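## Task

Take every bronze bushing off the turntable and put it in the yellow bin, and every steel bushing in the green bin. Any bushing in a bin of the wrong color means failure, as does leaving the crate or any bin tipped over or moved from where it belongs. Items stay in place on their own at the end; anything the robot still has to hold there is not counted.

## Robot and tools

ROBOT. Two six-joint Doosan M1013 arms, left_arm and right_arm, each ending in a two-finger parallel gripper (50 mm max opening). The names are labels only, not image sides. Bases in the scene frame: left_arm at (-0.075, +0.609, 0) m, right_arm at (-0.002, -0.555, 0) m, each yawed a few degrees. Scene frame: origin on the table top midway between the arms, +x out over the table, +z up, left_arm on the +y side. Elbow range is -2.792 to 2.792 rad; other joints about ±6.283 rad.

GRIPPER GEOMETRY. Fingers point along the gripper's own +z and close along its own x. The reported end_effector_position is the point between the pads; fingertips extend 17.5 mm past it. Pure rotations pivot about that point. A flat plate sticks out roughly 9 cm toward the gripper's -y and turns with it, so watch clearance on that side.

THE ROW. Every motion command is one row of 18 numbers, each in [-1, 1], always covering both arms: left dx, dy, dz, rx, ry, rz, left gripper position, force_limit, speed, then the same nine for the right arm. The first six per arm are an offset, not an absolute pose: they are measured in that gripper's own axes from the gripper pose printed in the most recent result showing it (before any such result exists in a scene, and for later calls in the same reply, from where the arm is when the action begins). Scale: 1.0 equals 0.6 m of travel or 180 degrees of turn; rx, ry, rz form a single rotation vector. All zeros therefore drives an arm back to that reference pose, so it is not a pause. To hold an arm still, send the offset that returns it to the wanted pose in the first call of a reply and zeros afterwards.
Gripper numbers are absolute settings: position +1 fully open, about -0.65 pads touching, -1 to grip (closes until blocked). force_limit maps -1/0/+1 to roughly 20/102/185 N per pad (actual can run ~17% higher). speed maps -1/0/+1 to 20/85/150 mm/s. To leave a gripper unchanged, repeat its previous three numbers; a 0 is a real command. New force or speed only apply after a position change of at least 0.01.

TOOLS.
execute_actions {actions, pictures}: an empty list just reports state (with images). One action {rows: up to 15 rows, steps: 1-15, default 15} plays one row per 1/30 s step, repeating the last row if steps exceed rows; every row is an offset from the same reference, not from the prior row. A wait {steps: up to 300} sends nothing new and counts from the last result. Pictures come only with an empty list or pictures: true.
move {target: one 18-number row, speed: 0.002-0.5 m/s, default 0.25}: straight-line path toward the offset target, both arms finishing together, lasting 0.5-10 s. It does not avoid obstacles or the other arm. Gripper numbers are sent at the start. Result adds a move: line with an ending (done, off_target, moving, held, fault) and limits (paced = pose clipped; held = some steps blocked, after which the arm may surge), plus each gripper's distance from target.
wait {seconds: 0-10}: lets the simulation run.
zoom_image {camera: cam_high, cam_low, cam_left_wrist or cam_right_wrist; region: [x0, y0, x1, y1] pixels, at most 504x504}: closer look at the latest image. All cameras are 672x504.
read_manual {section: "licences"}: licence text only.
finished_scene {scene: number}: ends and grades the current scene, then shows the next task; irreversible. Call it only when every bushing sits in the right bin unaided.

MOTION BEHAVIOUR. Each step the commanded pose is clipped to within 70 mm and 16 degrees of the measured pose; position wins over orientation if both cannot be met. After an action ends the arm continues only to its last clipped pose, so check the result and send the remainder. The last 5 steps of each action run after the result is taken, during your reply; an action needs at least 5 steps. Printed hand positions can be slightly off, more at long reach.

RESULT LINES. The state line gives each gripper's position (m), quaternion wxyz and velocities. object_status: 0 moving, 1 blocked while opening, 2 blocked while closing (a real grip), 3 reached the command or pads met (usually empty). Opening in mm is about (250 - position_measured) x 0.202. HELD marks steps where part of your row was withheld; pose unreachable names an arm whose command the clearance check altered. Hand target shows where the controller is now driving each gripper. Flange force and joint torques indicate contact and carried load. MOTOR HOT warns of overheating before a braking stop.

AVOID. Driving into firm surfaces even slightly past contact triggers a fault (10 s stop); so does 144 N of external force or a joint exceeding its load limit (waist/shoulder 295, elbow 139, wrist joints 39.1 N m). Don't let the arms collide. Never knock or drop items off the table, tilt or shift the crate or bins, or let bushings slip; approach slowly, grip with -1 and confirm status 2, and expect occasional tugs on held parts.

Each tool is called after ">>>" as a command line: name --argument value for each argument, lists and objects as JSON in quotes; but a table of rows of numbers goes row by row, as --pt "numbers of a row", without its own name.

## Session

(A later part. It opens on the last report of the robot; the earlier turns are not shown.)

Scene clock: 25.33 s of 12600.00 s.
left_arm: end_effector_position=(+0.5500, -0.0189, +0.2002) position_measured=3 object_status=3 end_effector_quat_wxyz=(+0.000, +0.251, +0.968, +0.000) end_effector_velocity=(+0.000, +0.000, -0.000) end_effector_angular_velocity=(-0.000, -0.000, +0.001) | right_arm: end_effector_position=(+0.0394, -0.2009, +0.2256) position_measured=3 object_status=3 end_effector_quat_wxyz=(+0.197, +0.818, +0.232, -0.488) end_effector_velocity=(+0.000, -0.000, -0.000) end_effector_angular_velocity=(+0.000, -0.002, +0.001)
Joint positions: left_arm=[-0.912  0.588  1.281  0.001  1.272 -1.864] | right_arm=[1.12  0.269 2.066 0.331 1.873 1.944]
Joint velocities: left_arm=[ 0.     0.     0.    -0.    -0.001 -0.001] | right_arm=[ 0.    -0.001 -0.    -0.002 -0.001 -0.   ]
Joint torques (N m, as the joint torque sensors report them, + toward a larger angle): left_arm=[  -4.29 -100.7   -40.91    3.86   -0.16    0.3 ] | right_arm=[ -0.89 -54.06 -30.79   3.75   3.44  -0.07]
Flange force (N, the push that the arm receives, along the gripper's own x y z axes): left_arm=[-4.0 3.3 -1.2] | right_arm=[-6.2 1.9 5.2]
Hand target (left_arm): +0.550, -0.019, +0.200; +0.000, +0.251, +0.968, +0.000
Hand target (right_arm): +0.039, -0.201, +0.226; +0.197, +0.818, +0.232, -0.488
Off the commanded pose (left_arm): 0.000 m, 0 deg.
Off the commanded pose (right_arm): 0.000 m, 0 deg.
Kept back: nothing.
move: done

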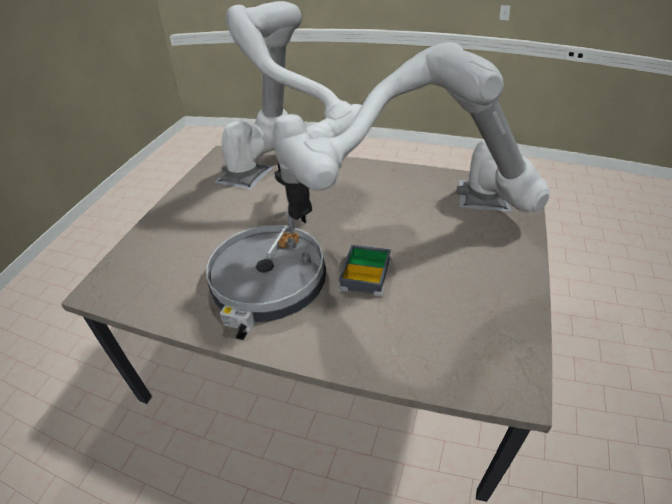

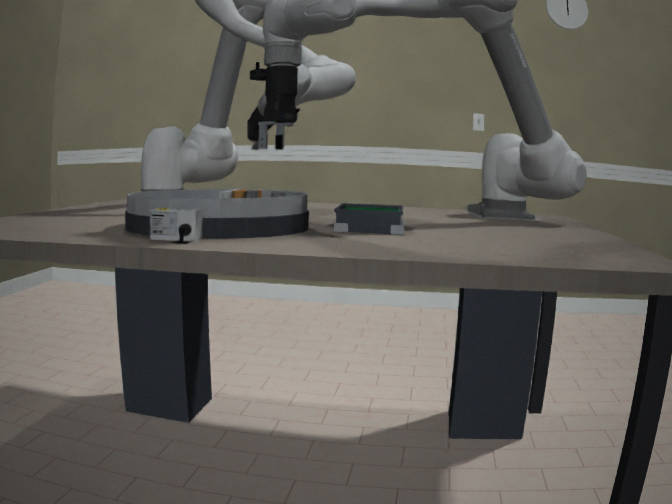

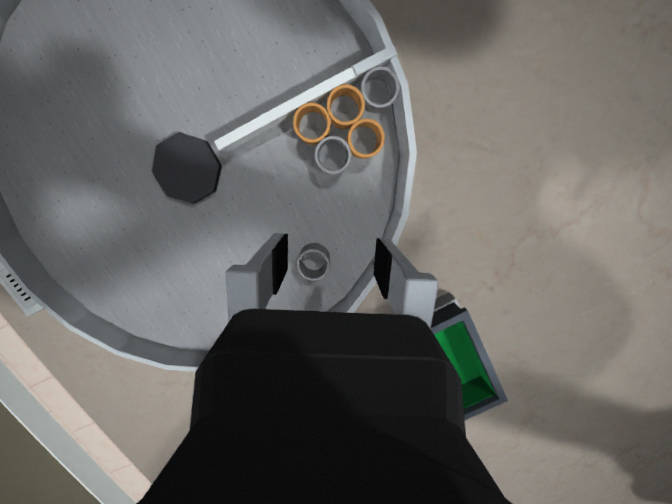

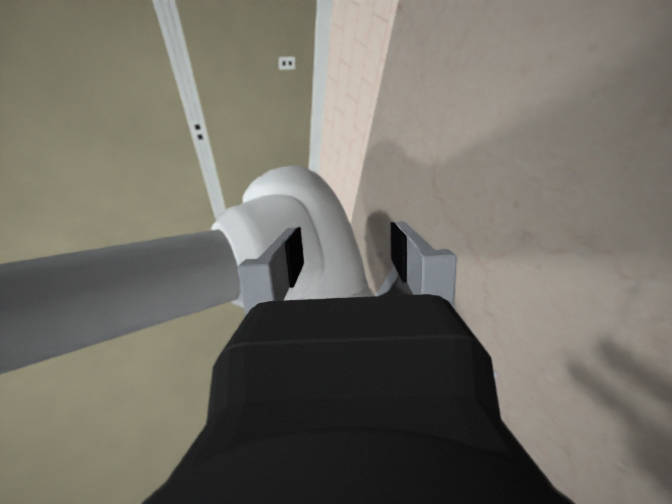

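>>> execute_actions --actions '[]'

>>> zoom_image --camera "cam_left_wrist" --region '[200, 30, 440, 250]'

Scene clock: 29.10 s of 12600.00 s.
left_arm: end_effector_position=(+0.5500, -0.0188, +0.2001) position_measured=3 object_status=3 end_effector_quat_wxyz=(+0.000, +0.251, +0.968, +0.000) end_effector_velocity=(+0.000, +0.000, +0.001) end_effector_angular_velocity=(-0.001, -0.001, +0.001) | right_arm: end_effector_position=(+0.0394, -0.2009, +0.2256) position_measured=3 object_status=3 end_effector_quat_wxyz=(+0.197, +0.818, +0.232, -0.488) end_effector_velocity=(+0.000, -0.000, +0.000) end_effector_angular_velocity=(+0.001, -0.001, +0.000)
Joint positions: left_arm=[-0.912  0.588  1.281  0.001  1.272 -1.864] | right_arm=[1.12  0.269 2.066 0.331 1.873 1.944]
Joint velocities: left_arm=[ 0.001 -0.001 -0.    -0.     0.    -0.001] | right_arm=[ 0.    -0.001 -0.    -0.001 -0.    -0.   ]
Joint torques (N m, as the joint torque sensors report them, + toward a larger angle): left_arm=[  -1.4  -100.23  -43.02    3.79   -0.15    0.39] | right_arm=[ -2.81 -53.37 -30.02   3.62   3.36  -0.04]
Flange force (N, the push that the arm receives, along the gripper's own x y z axes): left_arm=[3.0 2.3 0.7] | right_arm=[-8.3 -1.4 5.1]
Hand target (left_arm): +0.550, -0.019, +0.200; +0.000, +0.251, +0.968, +0.000
Hand target (right_arm): +0.039, -0.201, +0.226; +0.197, +0.818, +0.232, -0.488
Off the commanded pose (left_arm): 0.000 m, 0 deg.
Off the commanded pose (right_arm): 0.000 m, 0 deg.
Kept back: nothing.
Steps of this call (steps 1 to 113: nothing new was sent). Readings (end_effector_position | what the end effector reports):
1: left_arm (+0.5500, -0.0189, +0.2002) | right_arm (+0.0394, -0.2009, +0.2256) | left_arm position_measured=3 object_status=3 | right_arm position_measured=3 object_status=3
2: left_arm (+0.5500, -0.0189, +0.2002) | right_arm (+0.0394, -0.2009, +0.2256) | left_arm position_measured=3 object_status=3 | right_arm position_measured=3 object_status=3
4: left_arm (+0.5500, -0.0188, +0.2001) | right_arm (+0.0394, -0.2009, +0.2256) | left_arm position_measured=3 object_status=3 | right_arm position_measured=3 object_status=3
8: left_arm (+0.5499, -0.0188, +0.2001) | right_arm (+0.0394, -0.2009, +0.2256) | left_arm position_measured=3 object_status=3 | right_arm position_measured=3 object_status=3
113: the state above

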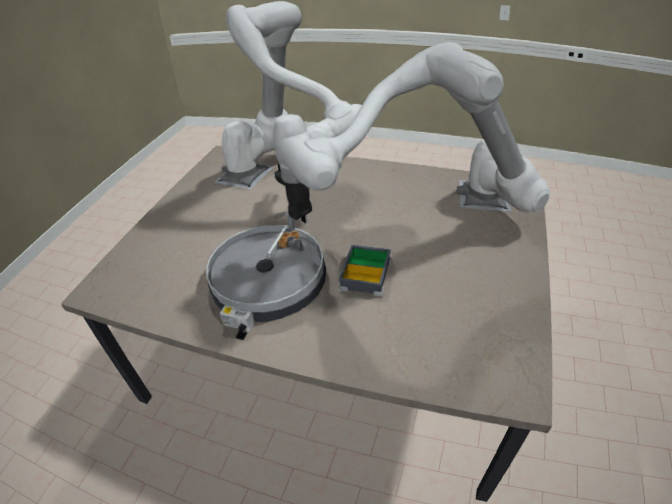

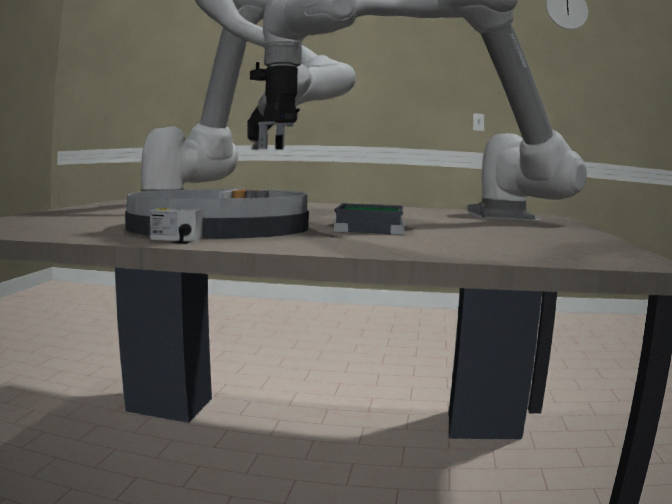

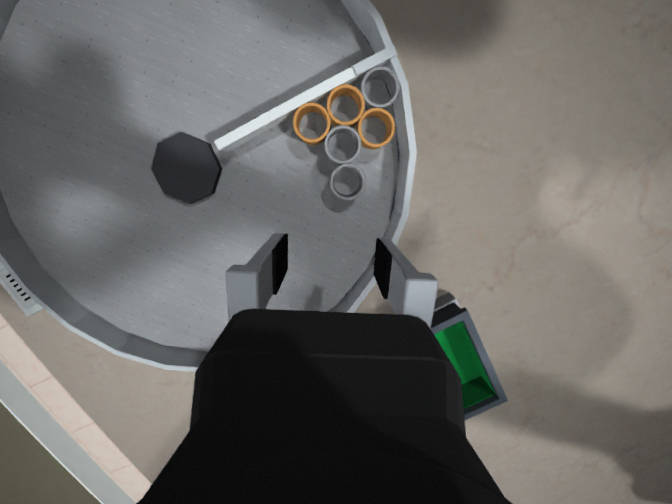

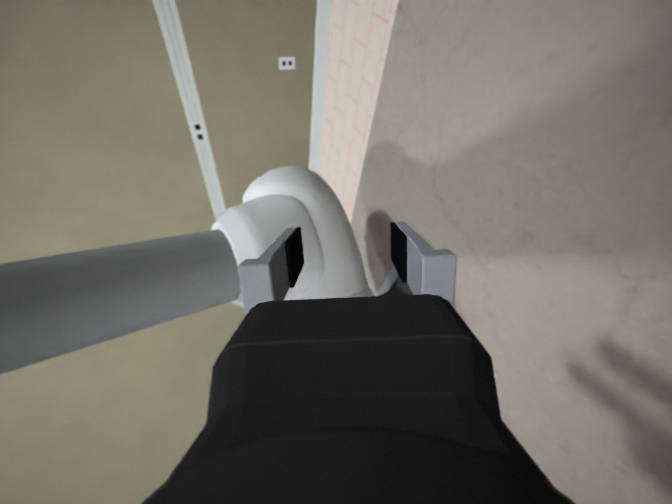

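Region (200, 30, 440, 250) of cam_left_wrist's 672x504 image, scaled by 2.100, with more detail than that image has; it fills the top 462 rows of this view, and the rest is white.

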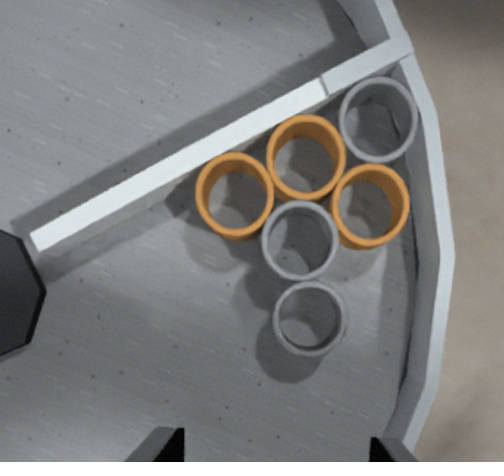

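>>> wait --seconds 4

>>> zoom_image --camera "cam_left_wrist" --region '[200, 30, 440, 250]'

Scene clock: 33.57 s of 12600.00 s.
left_arm: end_effector_position=(+0.5500, -0.0188, +0.2001) position_measured=3 object_status=3 end_effector_quat_wxyz=(+0.000, +0.251, +0.968, +0.000) end_effector_velocity=(+0.001, -0.000, +0.002) end_effector_angular_velocity=(-0.002, -0.002, -0.002) | right_arm: end_effector_position=(+0.0394, -0.2009, +0.2256) position_measured=3 object_status=3 end_effector_quat_wxyz=(+0.197, +0.818, +0.232, -0.488) end_effector_velocity=(-0.000, +0.001, -0.000) end_effector_angular_velocity=(-0.000, +0.002, -0.002)
Joint positions: left_arm=[-0.912  0.588  1.281  0.001  1.272 -1.864] | right_arm=[1.12  0.269 2.066 0.331 1.873 1.944]
Joint velocities: left_arm=[ 0.    -0.001 -0.002 -0.    -0.     0.003] | right_arm=[-0.     0.001 -0.     0.002 -0.     0.   ]
Joint torques (N m, as the joint torque sensors report them, + toward a larger angle): left_arm=[  -2.48 -102.69  -43.5     3.63   -0.15    0.08] | right_arm=[ -0.54 -54.17 -30.42   3.68   3.32   0.05]
Flange force (N, the push that the arm receives, along the gripper's own x y z axes): left_arm=[0.2 2.5 2.2] | right_arm=[-5.4 2.1 4.0]
Hand target (left_arm): +0.550, -0.019, +0.200; +0.000, +0.251, +0.968, +0.000
Hand target (right_arm): +0.039, -0.201, +0.226; +0.197, +0.818, +0.232, -0.488
Off the commanded pose (left_arm): 0.000 m, 0 deg.
Off the commanded pose (right_arm): 0.000 m, 0 deg.
Kept back: nothing.
Steps of this call (steps 1 to 134: nothing new was sent). Readings (end_effector_position | what the end effector reports):
1: left_arm (+0.5500, -0.0188, +0.2001) | right_arm (+0.0394, -0.2009, +0.2256) | left_arm position_measured=3 object_status=3 | right_arm position_measured=3 object_status=3
2: left_arm (+0.5500, -0.0188, +0.2001) | right_arm (+0.0394, -0.2009, +0.2256) | left_arm position_measured=3 object_status=3 | right_arm position_measured=3 object_status=3
4: left_arm (+0.5500, -0.0188, +0.2001) | right_arm (+0.0394, -0.2009, +0.2256) | left_arm position_measured=3 object_status=3 | right_arm position_measured=3 object_status=3
8: left_arm (+0.5500, -0.0188, +0.2001) | right_arm (+0.0394, -0.2009, +0.2256) | left_arm position_measured=3 object_status=3 | right_arm position_measured=3 object_status=3
134: the state above

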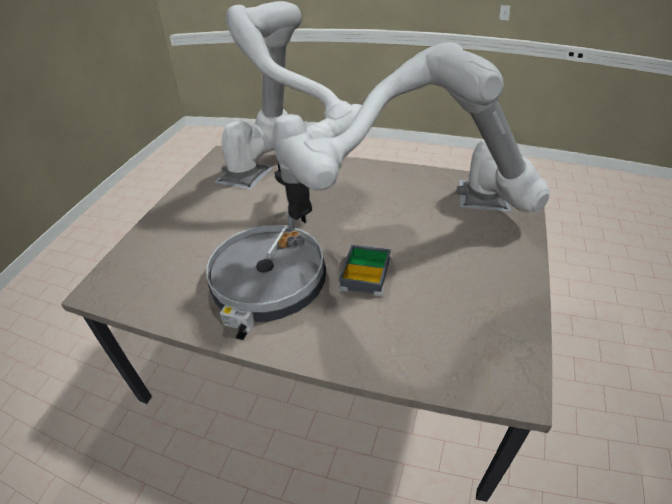

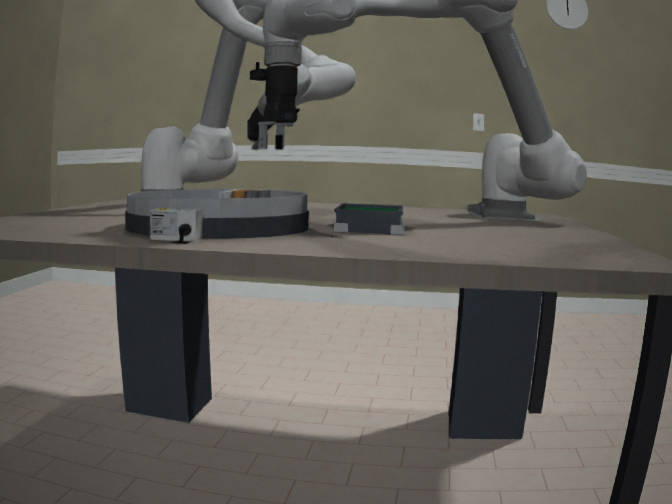

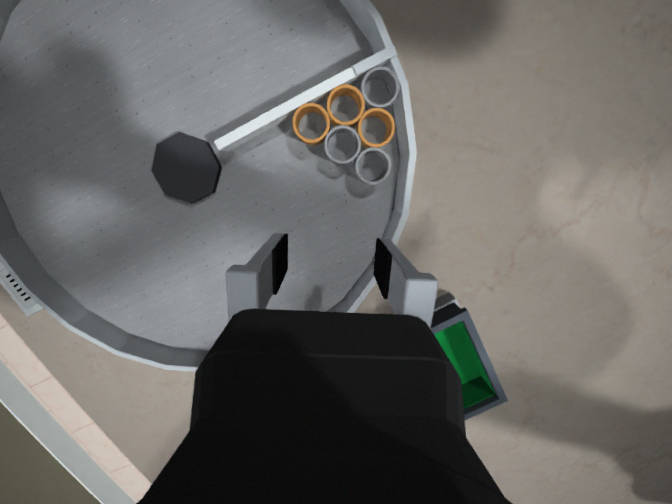

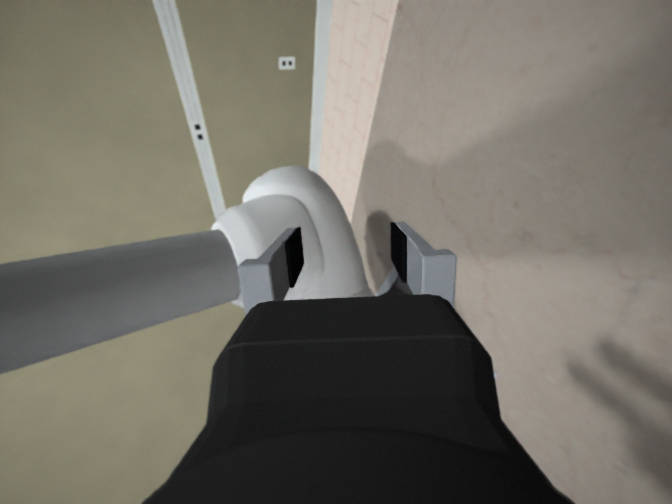

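Region (200, 30, 440, 250) of cam_left_wrist's 672x504 image, scaled by 2.100, with more detail than that image has; it fills the top 462 rows of this view, and the rest is white.

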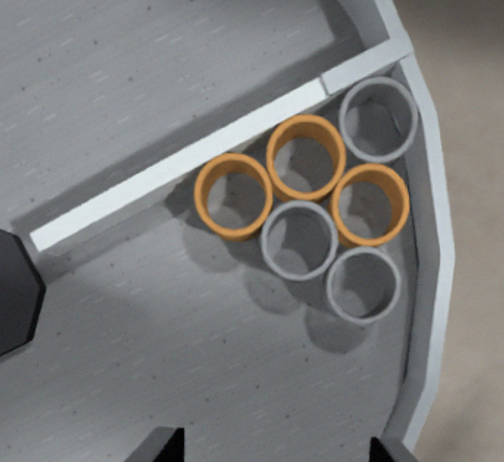

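>>> move --target '[0.0423, -0.0582, 0.1167, 0, 0, -0.3056, 0.01, -0.5, 0, 0, 0, 0, 0, 0, 0, 1, 0, 0]' --speed 0.25

Scene clock: 38.00 s of 12600.00 s.
left_arm: end_effector_position=(+0.5108, -0.0370, +0.1301) position_measured=151 object_status=3 end_effector_quat_wxyz=(+0.000, -0.224, +0.975, +0.000) end_effector_velocity=(+0.000, -0.000, +0.000) end_effector_angular_velocity=(-0.000, -0.001, +0.000) | right_arm: end_effector_position=(+0.0394, -0.2009, +0.2256) position_measured=3 object_status=3 end_effector_quat_wxyz=(+0.197, +0.818, +0.232, -0.488) end_effector_velocity=(+0.000, +0.000, -0.000) end_effector_angular_velocity=(-0.000, +0.000, -0.001)
Joint positions: left_arm=[-0.979  0.582  1.426  0.001  1.134 -2.891] | right_arm=[1.12  0.269 2.066 0.331 1.873 1.944]
Joint velocities: left_arm=[-0.     0.    -0.     0.    -0.    -0.001] | right_arm=[-0.     0.001 -0.     0.    -0.001 -0.   ]
Joint torques (N m, as the joint torque sensors report them, + toward a larger angle): left_arm=[ -3.77 -98.4  -40.9    3.63  -0.24   0.42] | right_arm=[ -0.13 -53.73 -30.32   3.78   3.42   0.05]
Flange force (N, the push that the arm receives, along the gripper's own x y z axes): left_arm=[-3.0 2.3 1.6] | right_arm=[-5.8 3.1 4.0]
Hand target (left_arm): +0.511, -0.037, +0.130; +0.000, -0.224, +0.975, +0.000
Hand target (right_arm): +0.039, -0.201, +0.226; +0.197, +0.818, +0.232, -0.488
Off the commanded pose (left_arm): 0.000 m, 0 deg.
Off the commanded pose (right_arm): 0.000 m, 0 deg.
Kept back: nothing.
move: done

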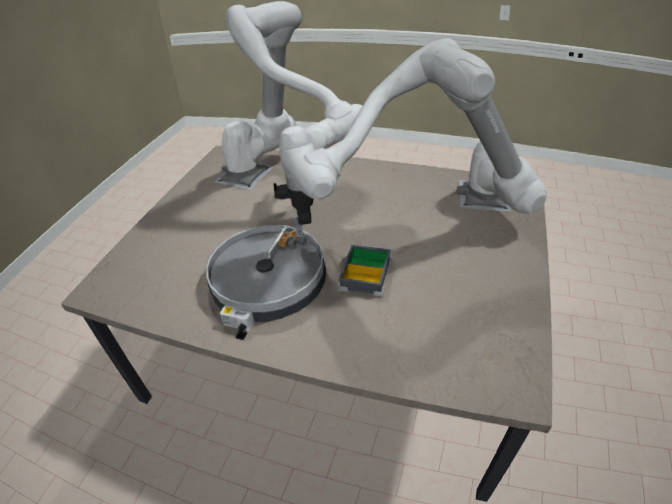

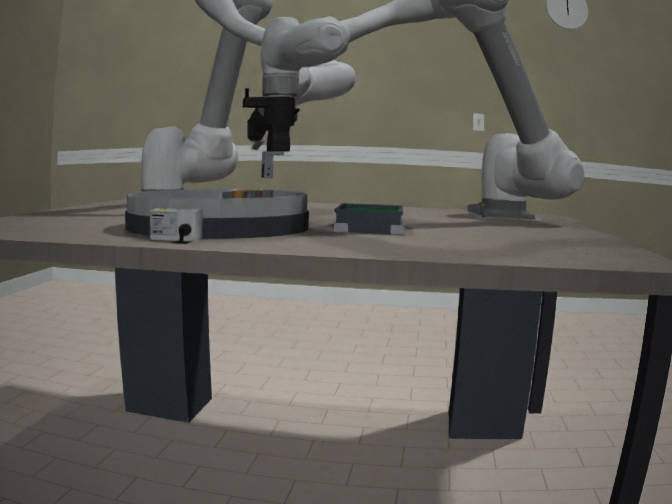

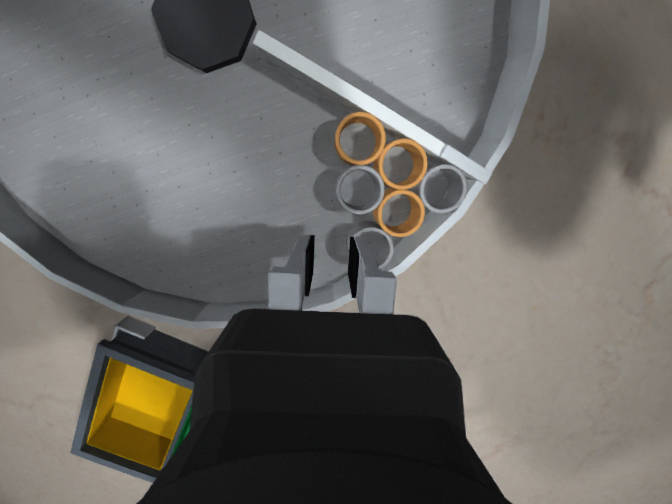

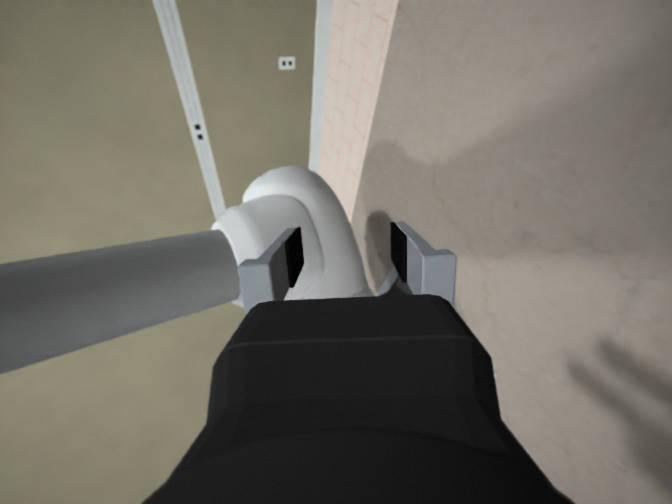

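>>> zoom_image --camera "cam_left_wrist" --region '[260, 90, 500, 310]'

>>> zoom_image --camera "cam_low" --region '[200, 120, 320, 210]'

Region (260, 90, 500, 310) of cam_left_wrist's 672x504 image, scaled by 2.100, with more detail than that image has; it fills the top 462 rows of this view, and the rest is white.

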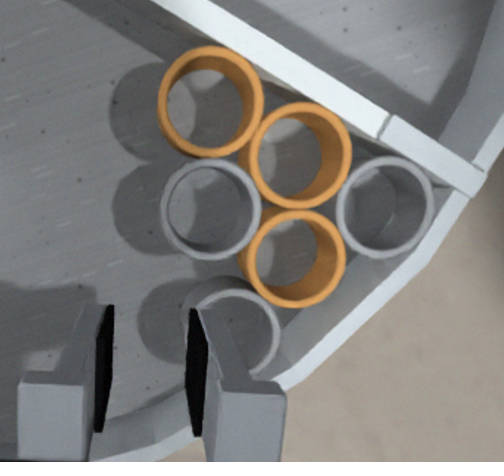

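Region (200, 120, 320, 210) of cam_low's 672x504 image, scaled by 4.200, with more detail than that image has; it fills the top 378 rows of this view, and the rest is white.

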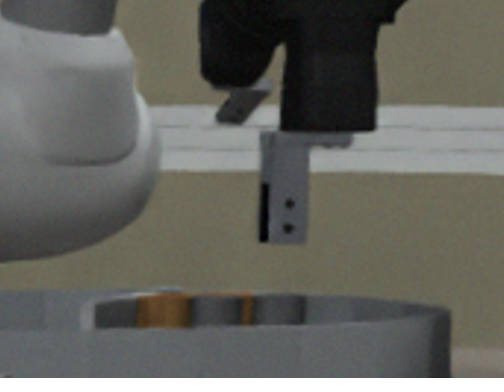

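>>> move --target '[0.0187, 0.0147, 0.03, 0, 0, 0, 0.01, -0.5, 0, 0, 0, 0, 0, 0, 0, 1, 0, 0]' --speed 0.1

>>> zoom_image --camera "cam_left_wrist" --region '[260, 130, 460, 310]'

>>> zoom_image --camera "cam_low" --region '[200, 120, 320, 210]'

Scene clock: 40.00 s of 12600.00 s.
left_arm: end_effector_position=(+0.4969, -0.0340, +0.1121) position_measured=151 object_status=3 end_effector_quat_wxyz=(+0.000, -0.224, +0.975, +0.000) end_effector_velocity=(-0.000, +0.001, -0.002) end_effector_angular_velocity=(+0.002, +0.002, -0.000) | right_arm: end_effector_position=(+0.0394, -0.2009, +0.2256) position_measured=3 object_status=3 end_effector_quat_wxyz=(+0.197, +0.818, +0.232, -0.488) end_effector_velocity=(-0.000, +0.000, +0.000) end_effector_angular_velocity=(+0.001, -0.000, -0.001)
Joint positions: left_arm=[-0.99   0.578  1.468  0.001  1.095 -2.901] | right_arm=[1.12  0.269 2.066 0.331 1.873 1.944]
Joint velocities: left_arm=[ 0.     0.001  0.001 -0.    -0.     0.001] | right_arm=[ 0.    -0.001 -0.     0.001 -0.    -0.   ]
Joint torques (N m, as the joint torque sensors report them, + toward a larger angle): left_arm=[ -2.66 -98.06 -40.46   3.89  -0.29   0.21] | right_arm=[ -1.75 -52.63 -30.36   3.63   3.34  -0.03]
Flange force (N, the push that the arm receives, along the gripper's own x y z axes): left_arm=[-2.5 1.5 2.6] | right_arm=[-8.7 1.1 5.4]
Hand target (left_arm): +0.497, -0.034, +0.112; +0.000, -0.224, +0.975, +0.000
Hand target (right_arm): +0.039, -0.201, +0.226; +0.197, +0.818, +0.232, -0.488
Off the commanded pose (left_arm): 0.000 m, 0 deg.
Off the commanded pose (right_arm): 0.000 m, 0 deg.
Kept back: nothing.
move: done

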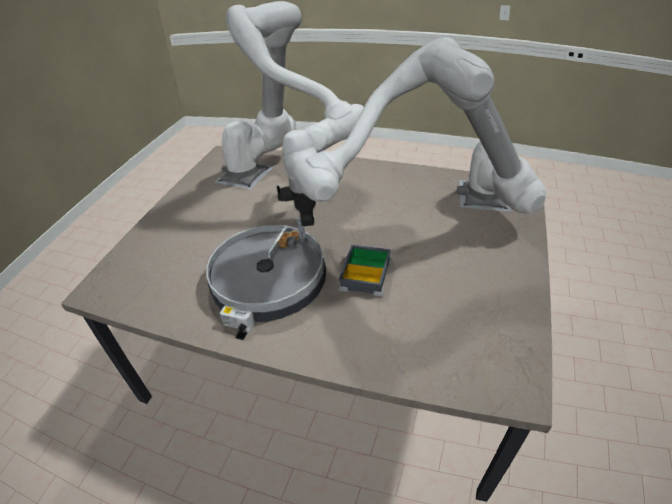

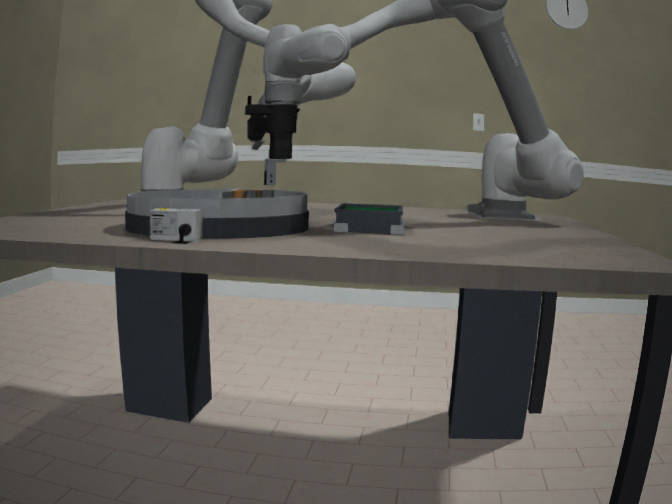

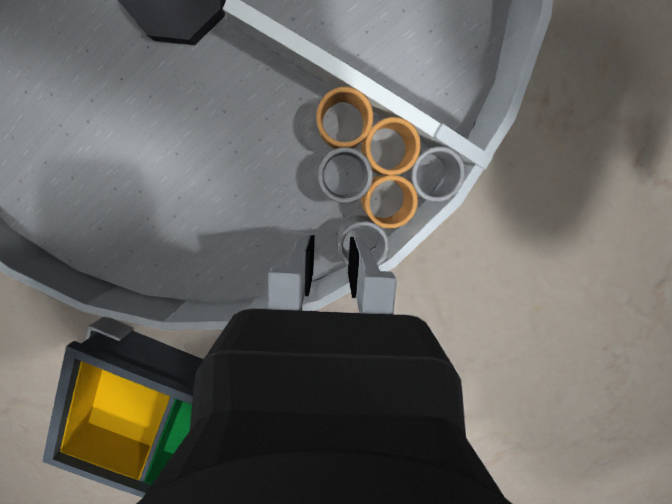

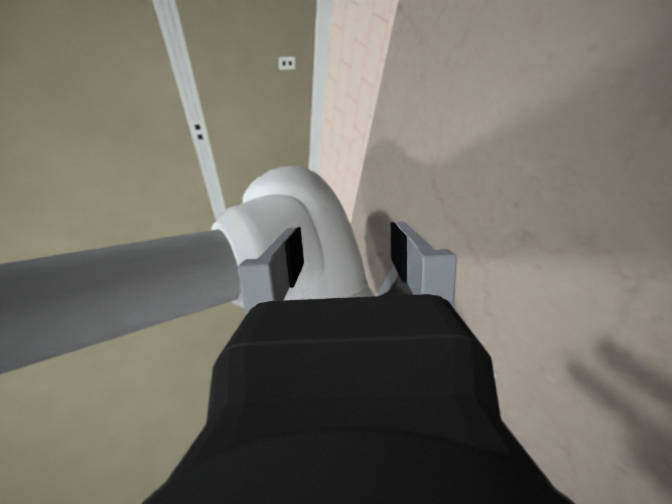

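Region (260, 130, 460, 310) of cam_left_wrist's 672x504 image, scaled by 2.520, with more detail than that image has; it fills the top 454 rows of this view, and the rest is white.

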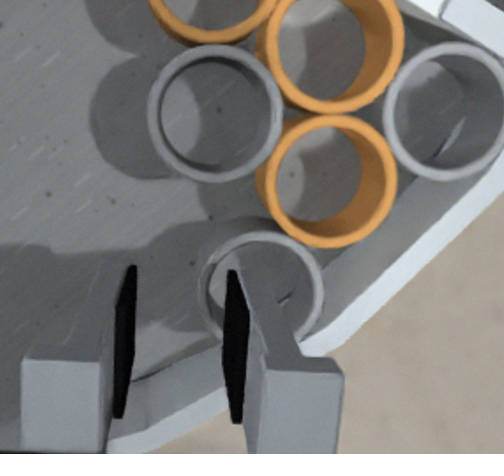

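Region (200, 120, 320, 210) of cam_low's 672x504 image, scaled by 4.200, with more detail than that image has; it fills the top 378 rows of this view, and the rest is white.

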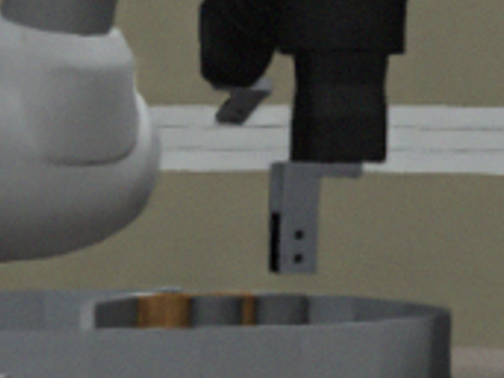

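>>> move --target '[0.0088, -0.0098, 0, -0.1667, 0, 0, 0.01, -0.5, 0, 0, 0, 0, 0, 0, 0, 1, 0, 0]' --speed 0.25

>>> zoom_image --camera "cam_left_wrist" --region '[260, 130, 460, 310]'

>>> zoom_image --camera "cam_low" --region '[200, 120, 320, 210]'

Scene clock: 46.70 s of 12600.00 s.
left_arm: end_effector_position=(+0.4948, -0.0415, +0.1122) position_measured=151 object_status=3 end_effector_quat_wxyz=(-0.057, -0.217, +0.941, +0.252) end_effector_velocity=(-0.001, -0.001, -0.000) end_effector_angular_velocity=(+0.002, +0.001, -0.001) | right_arm: end_effector_position=(+0.0394, -0.2009, +0.2256) position_measured=3 object_status=3 end_effector_quat_wxyz=(+0.197, +0.818, +0.232, -0.488) end_effector_velocity=(+0.000, -0.000, +0.000) end_effector_angular_velocity=(+0.000, -0.000, +0.000)
Joint positions: left_arm=[-1.034  0.838  1.059  0.101  1.758 -2.953] | right_arm=[1.12  0.269 2.066 0.331 1.873 1.944]
Joint velocities: left_arm=[-0.002  0.001 -0.001  0.     0.002 -0.   ] | right_arm=[ 0.    -0.001 -0.    -0.     0.     0.   ]
Joint torques (N m, as the joint torque sensors report them, + toward a larger angle): left_arm=[  -2.26 -120.46  -41.97    3.95    1.58    0.23] | right_arm=[ -0.03 -52.93 -30.38   3.65   3.31  -0.01]
Flange force (N, the push that the arm receives, along the gripper's own x y z axes): left_arm=[-0.9 2.2 4.0] | right_arm=[-8.0 3.8 4.4]
Hand target (left_arm): +0.495, -0.042, +0.112; -0.057, -0.217, +0.941, +0.252
Hand target (right_arm): +0.039, -0.201, +0.226; +0.197, +0.818, +0.232, -0.488
Off the commanded pose (left_arm): 0.000 m, 0 deg.
Off the commanded pose (right_arm): 0.000 m, 0 deg.
Kept back: nothing.
move: done

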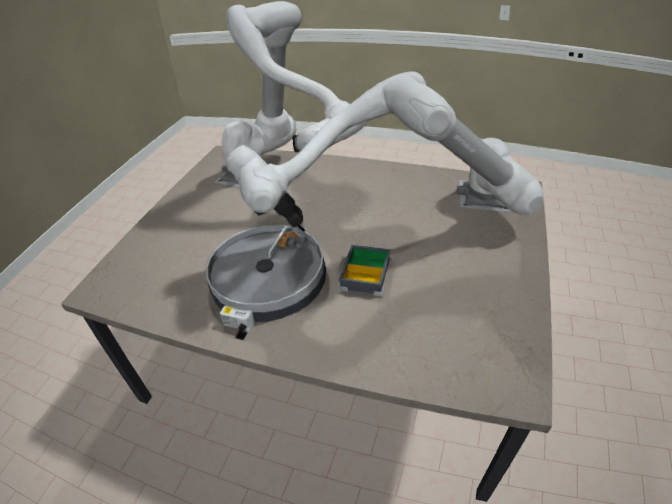

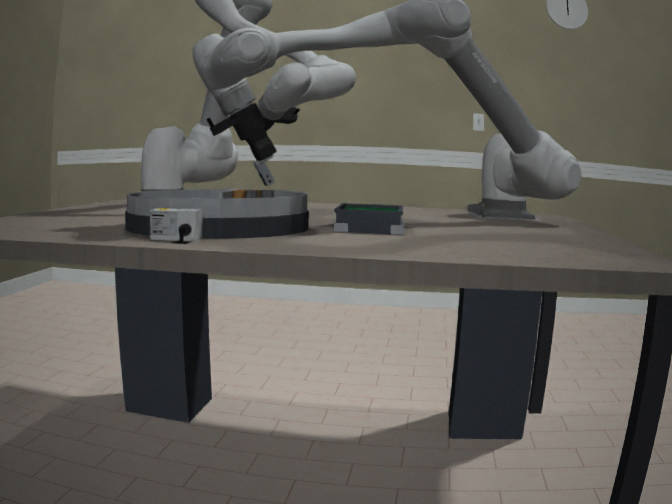

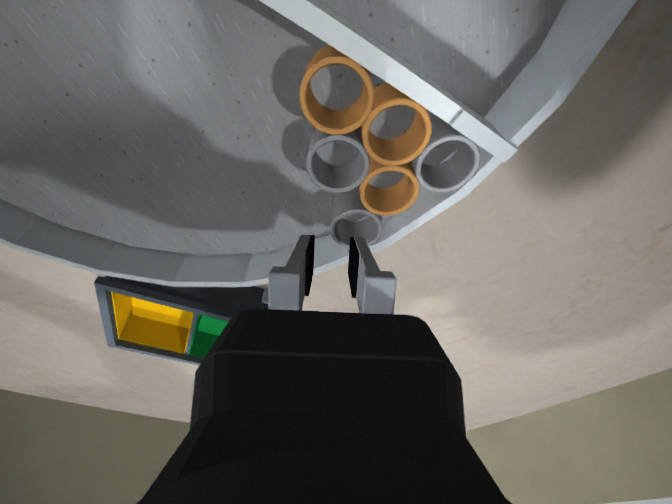

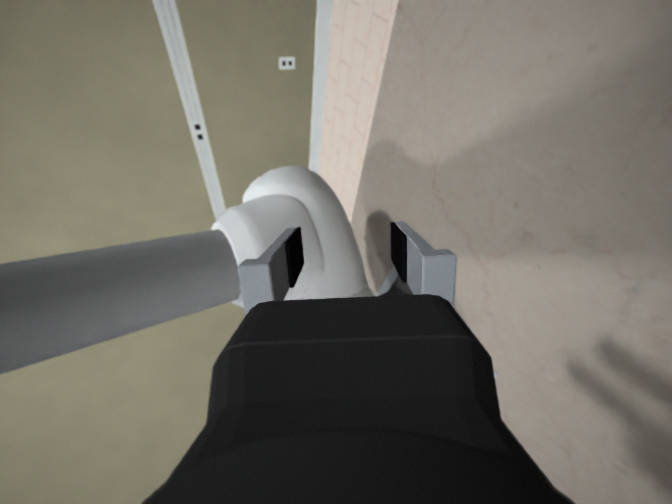

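Region (260, 130, 460, 310) of cam_left_wrist's 672x504 image, scaled by 2.520, with more detail than that image has; it fills the top 454 rows of this view, and the rest is white.

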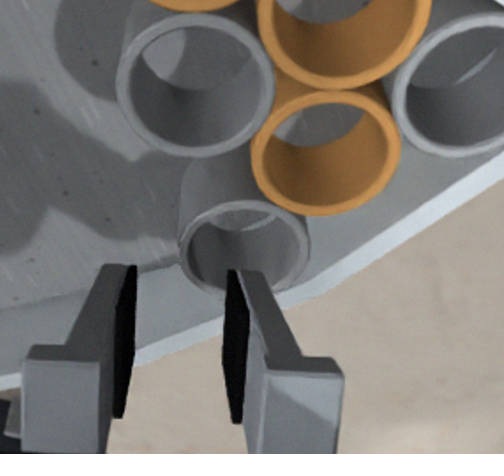

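Region (200, 120, 320, 210) of cam_low's 672x504 image, scaled by 4.200, with more detail than that image has; it fills the top 378 rows of this view, and the rest is white.

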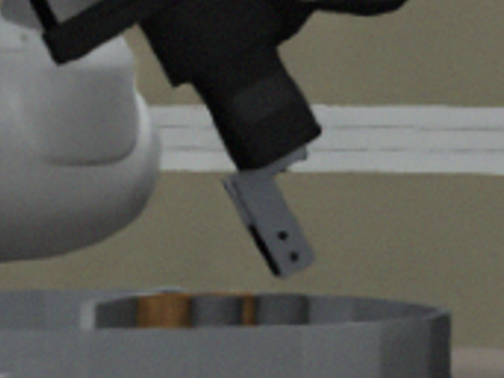

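>>> move --target '[0, -0.0125, 0.02165, 0, 0, 0, 0.01, -0.5, 0, 0, 0, 0, 0, 0, 0, 1, 0, 0]' --speed 0.04

>>> zoom_image --camera "cam_left_wrist" --region '[260, 130, 460, 310]'

>>> zoom_image --camera "cam_low" --region '[200, 120, 320, 210]'

Scene clock: 48.13 s of 12600.00 s.
left_arm: end_effector_position=(+0.4948, -0.0416, +0.0972) position_measured=151 object_status=3 end_effector_quat_wxyz=(-0.057, -0.217, +0.941, +0.252) end_effector_velocity=(+0.001, +0.000, +0.001) end_effector_angular_velocity=(-0.001, -0.000, +0.000) | right_arm: end_effector_position=(+0.0394, -0.2009, +0.2256) position_measured=3 object_status=3 end_effector_quat_wxyz=(+0.197, +0.818, +0.232, -0.488) end_effector_velocity=(-0.001, +0.001, +0.000) end_effector_angular_velocity=(-0.000, +0.003, -0.002)
Joint positions: left_arm=[-1.034  0.847  1.071  0.101  1.738 -2.955] | right_arm=[1.12  0.269 2.066 0.331 1.873 1.944]
Joint velocities: left_arm=[ 0.001 -0.001 -0.    -0.    -0.     0.001] | right_arm=[-0.     0.001 -0.     0.003  0.001 -0.   ]
Joint torques (N m, as the joint torque sensors report them, + toward a larger angle): left_arm=[  -2.77 -119.32  -40.65    3.95    1.25    0.19] | right_arm=[ -1.4  -53.49 -30.89   3.74   3.42  -0.17]
Flange force (N, the push that the arm receives, along the gripper's own x y z axes): left_arm=[-2.2 2.5 1.5] | right_arm=[-6.8 1.3 5.8]
Hand target (left_arm): +0.495, -0.042, +0.097; -0.057, -0.217, +0.941, +0.252
Hand target (right_arm): +0.039, -0.201, +0.226; +0.197, +0.818, +0.232, -0.488
Off the commanded pose (left_arm): 0.000 m, 0 deg.
Off the commanded pose (right_arm): 0.000 m, 0 deg.
Kept back: nothing.
move: done

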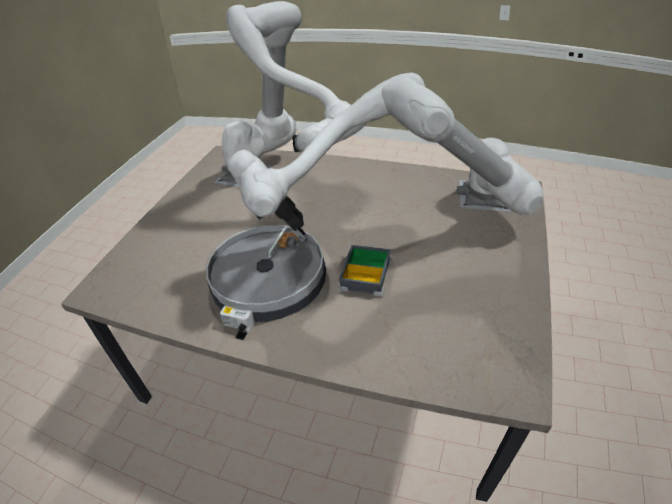

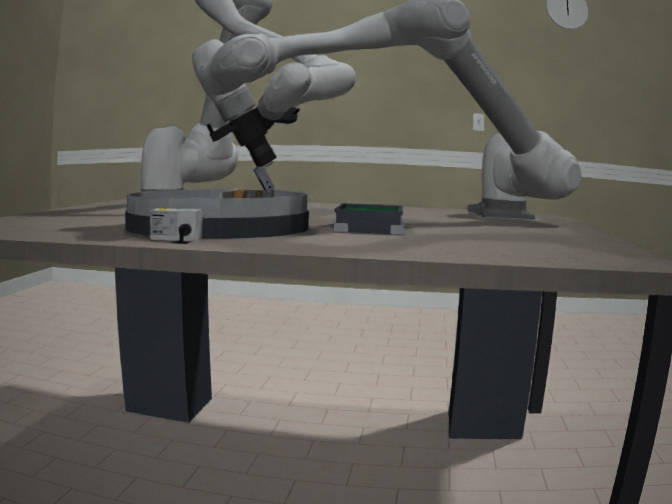

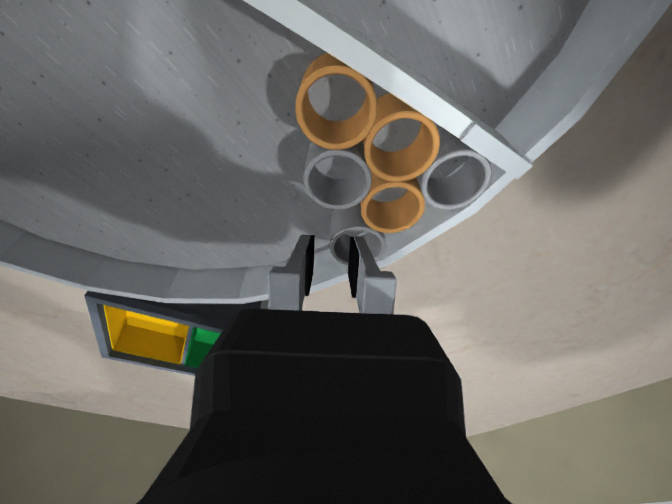

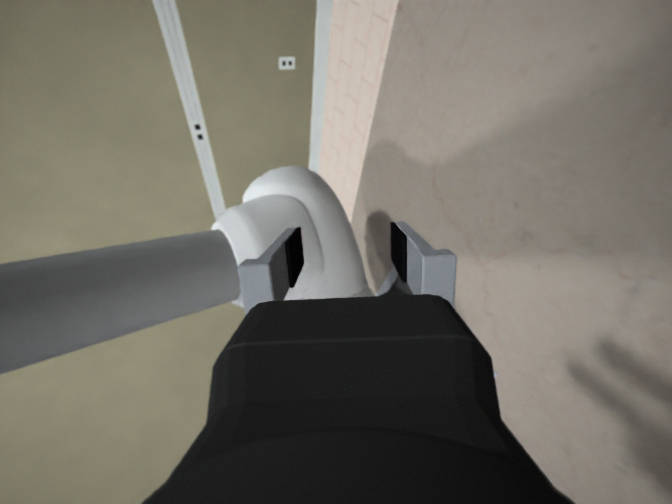

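Region (260, 130, 460, 310) of cam_left_wrist's 672x504 image, scaled by 2.520, with more detail than that image has; it fills the top 454 rows of this view, and the rest is white.

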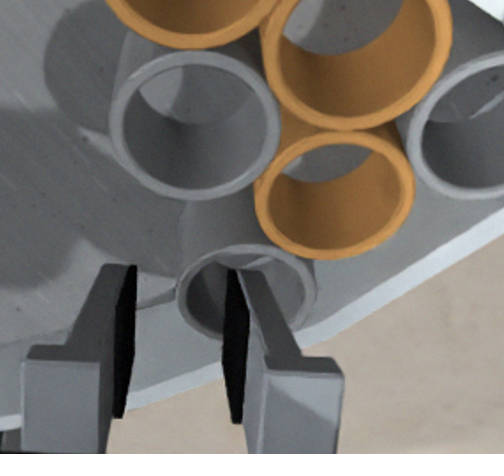

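Region (200, 120, 320, 210) of cam_low's 672x504 image, scaled by 4.200, with more detail than that image has; it fills the top 378 rows of this view, and the rest is white.

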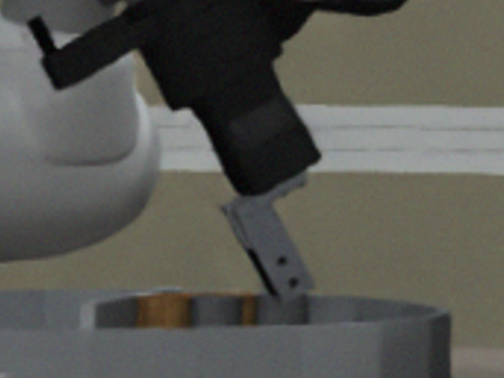

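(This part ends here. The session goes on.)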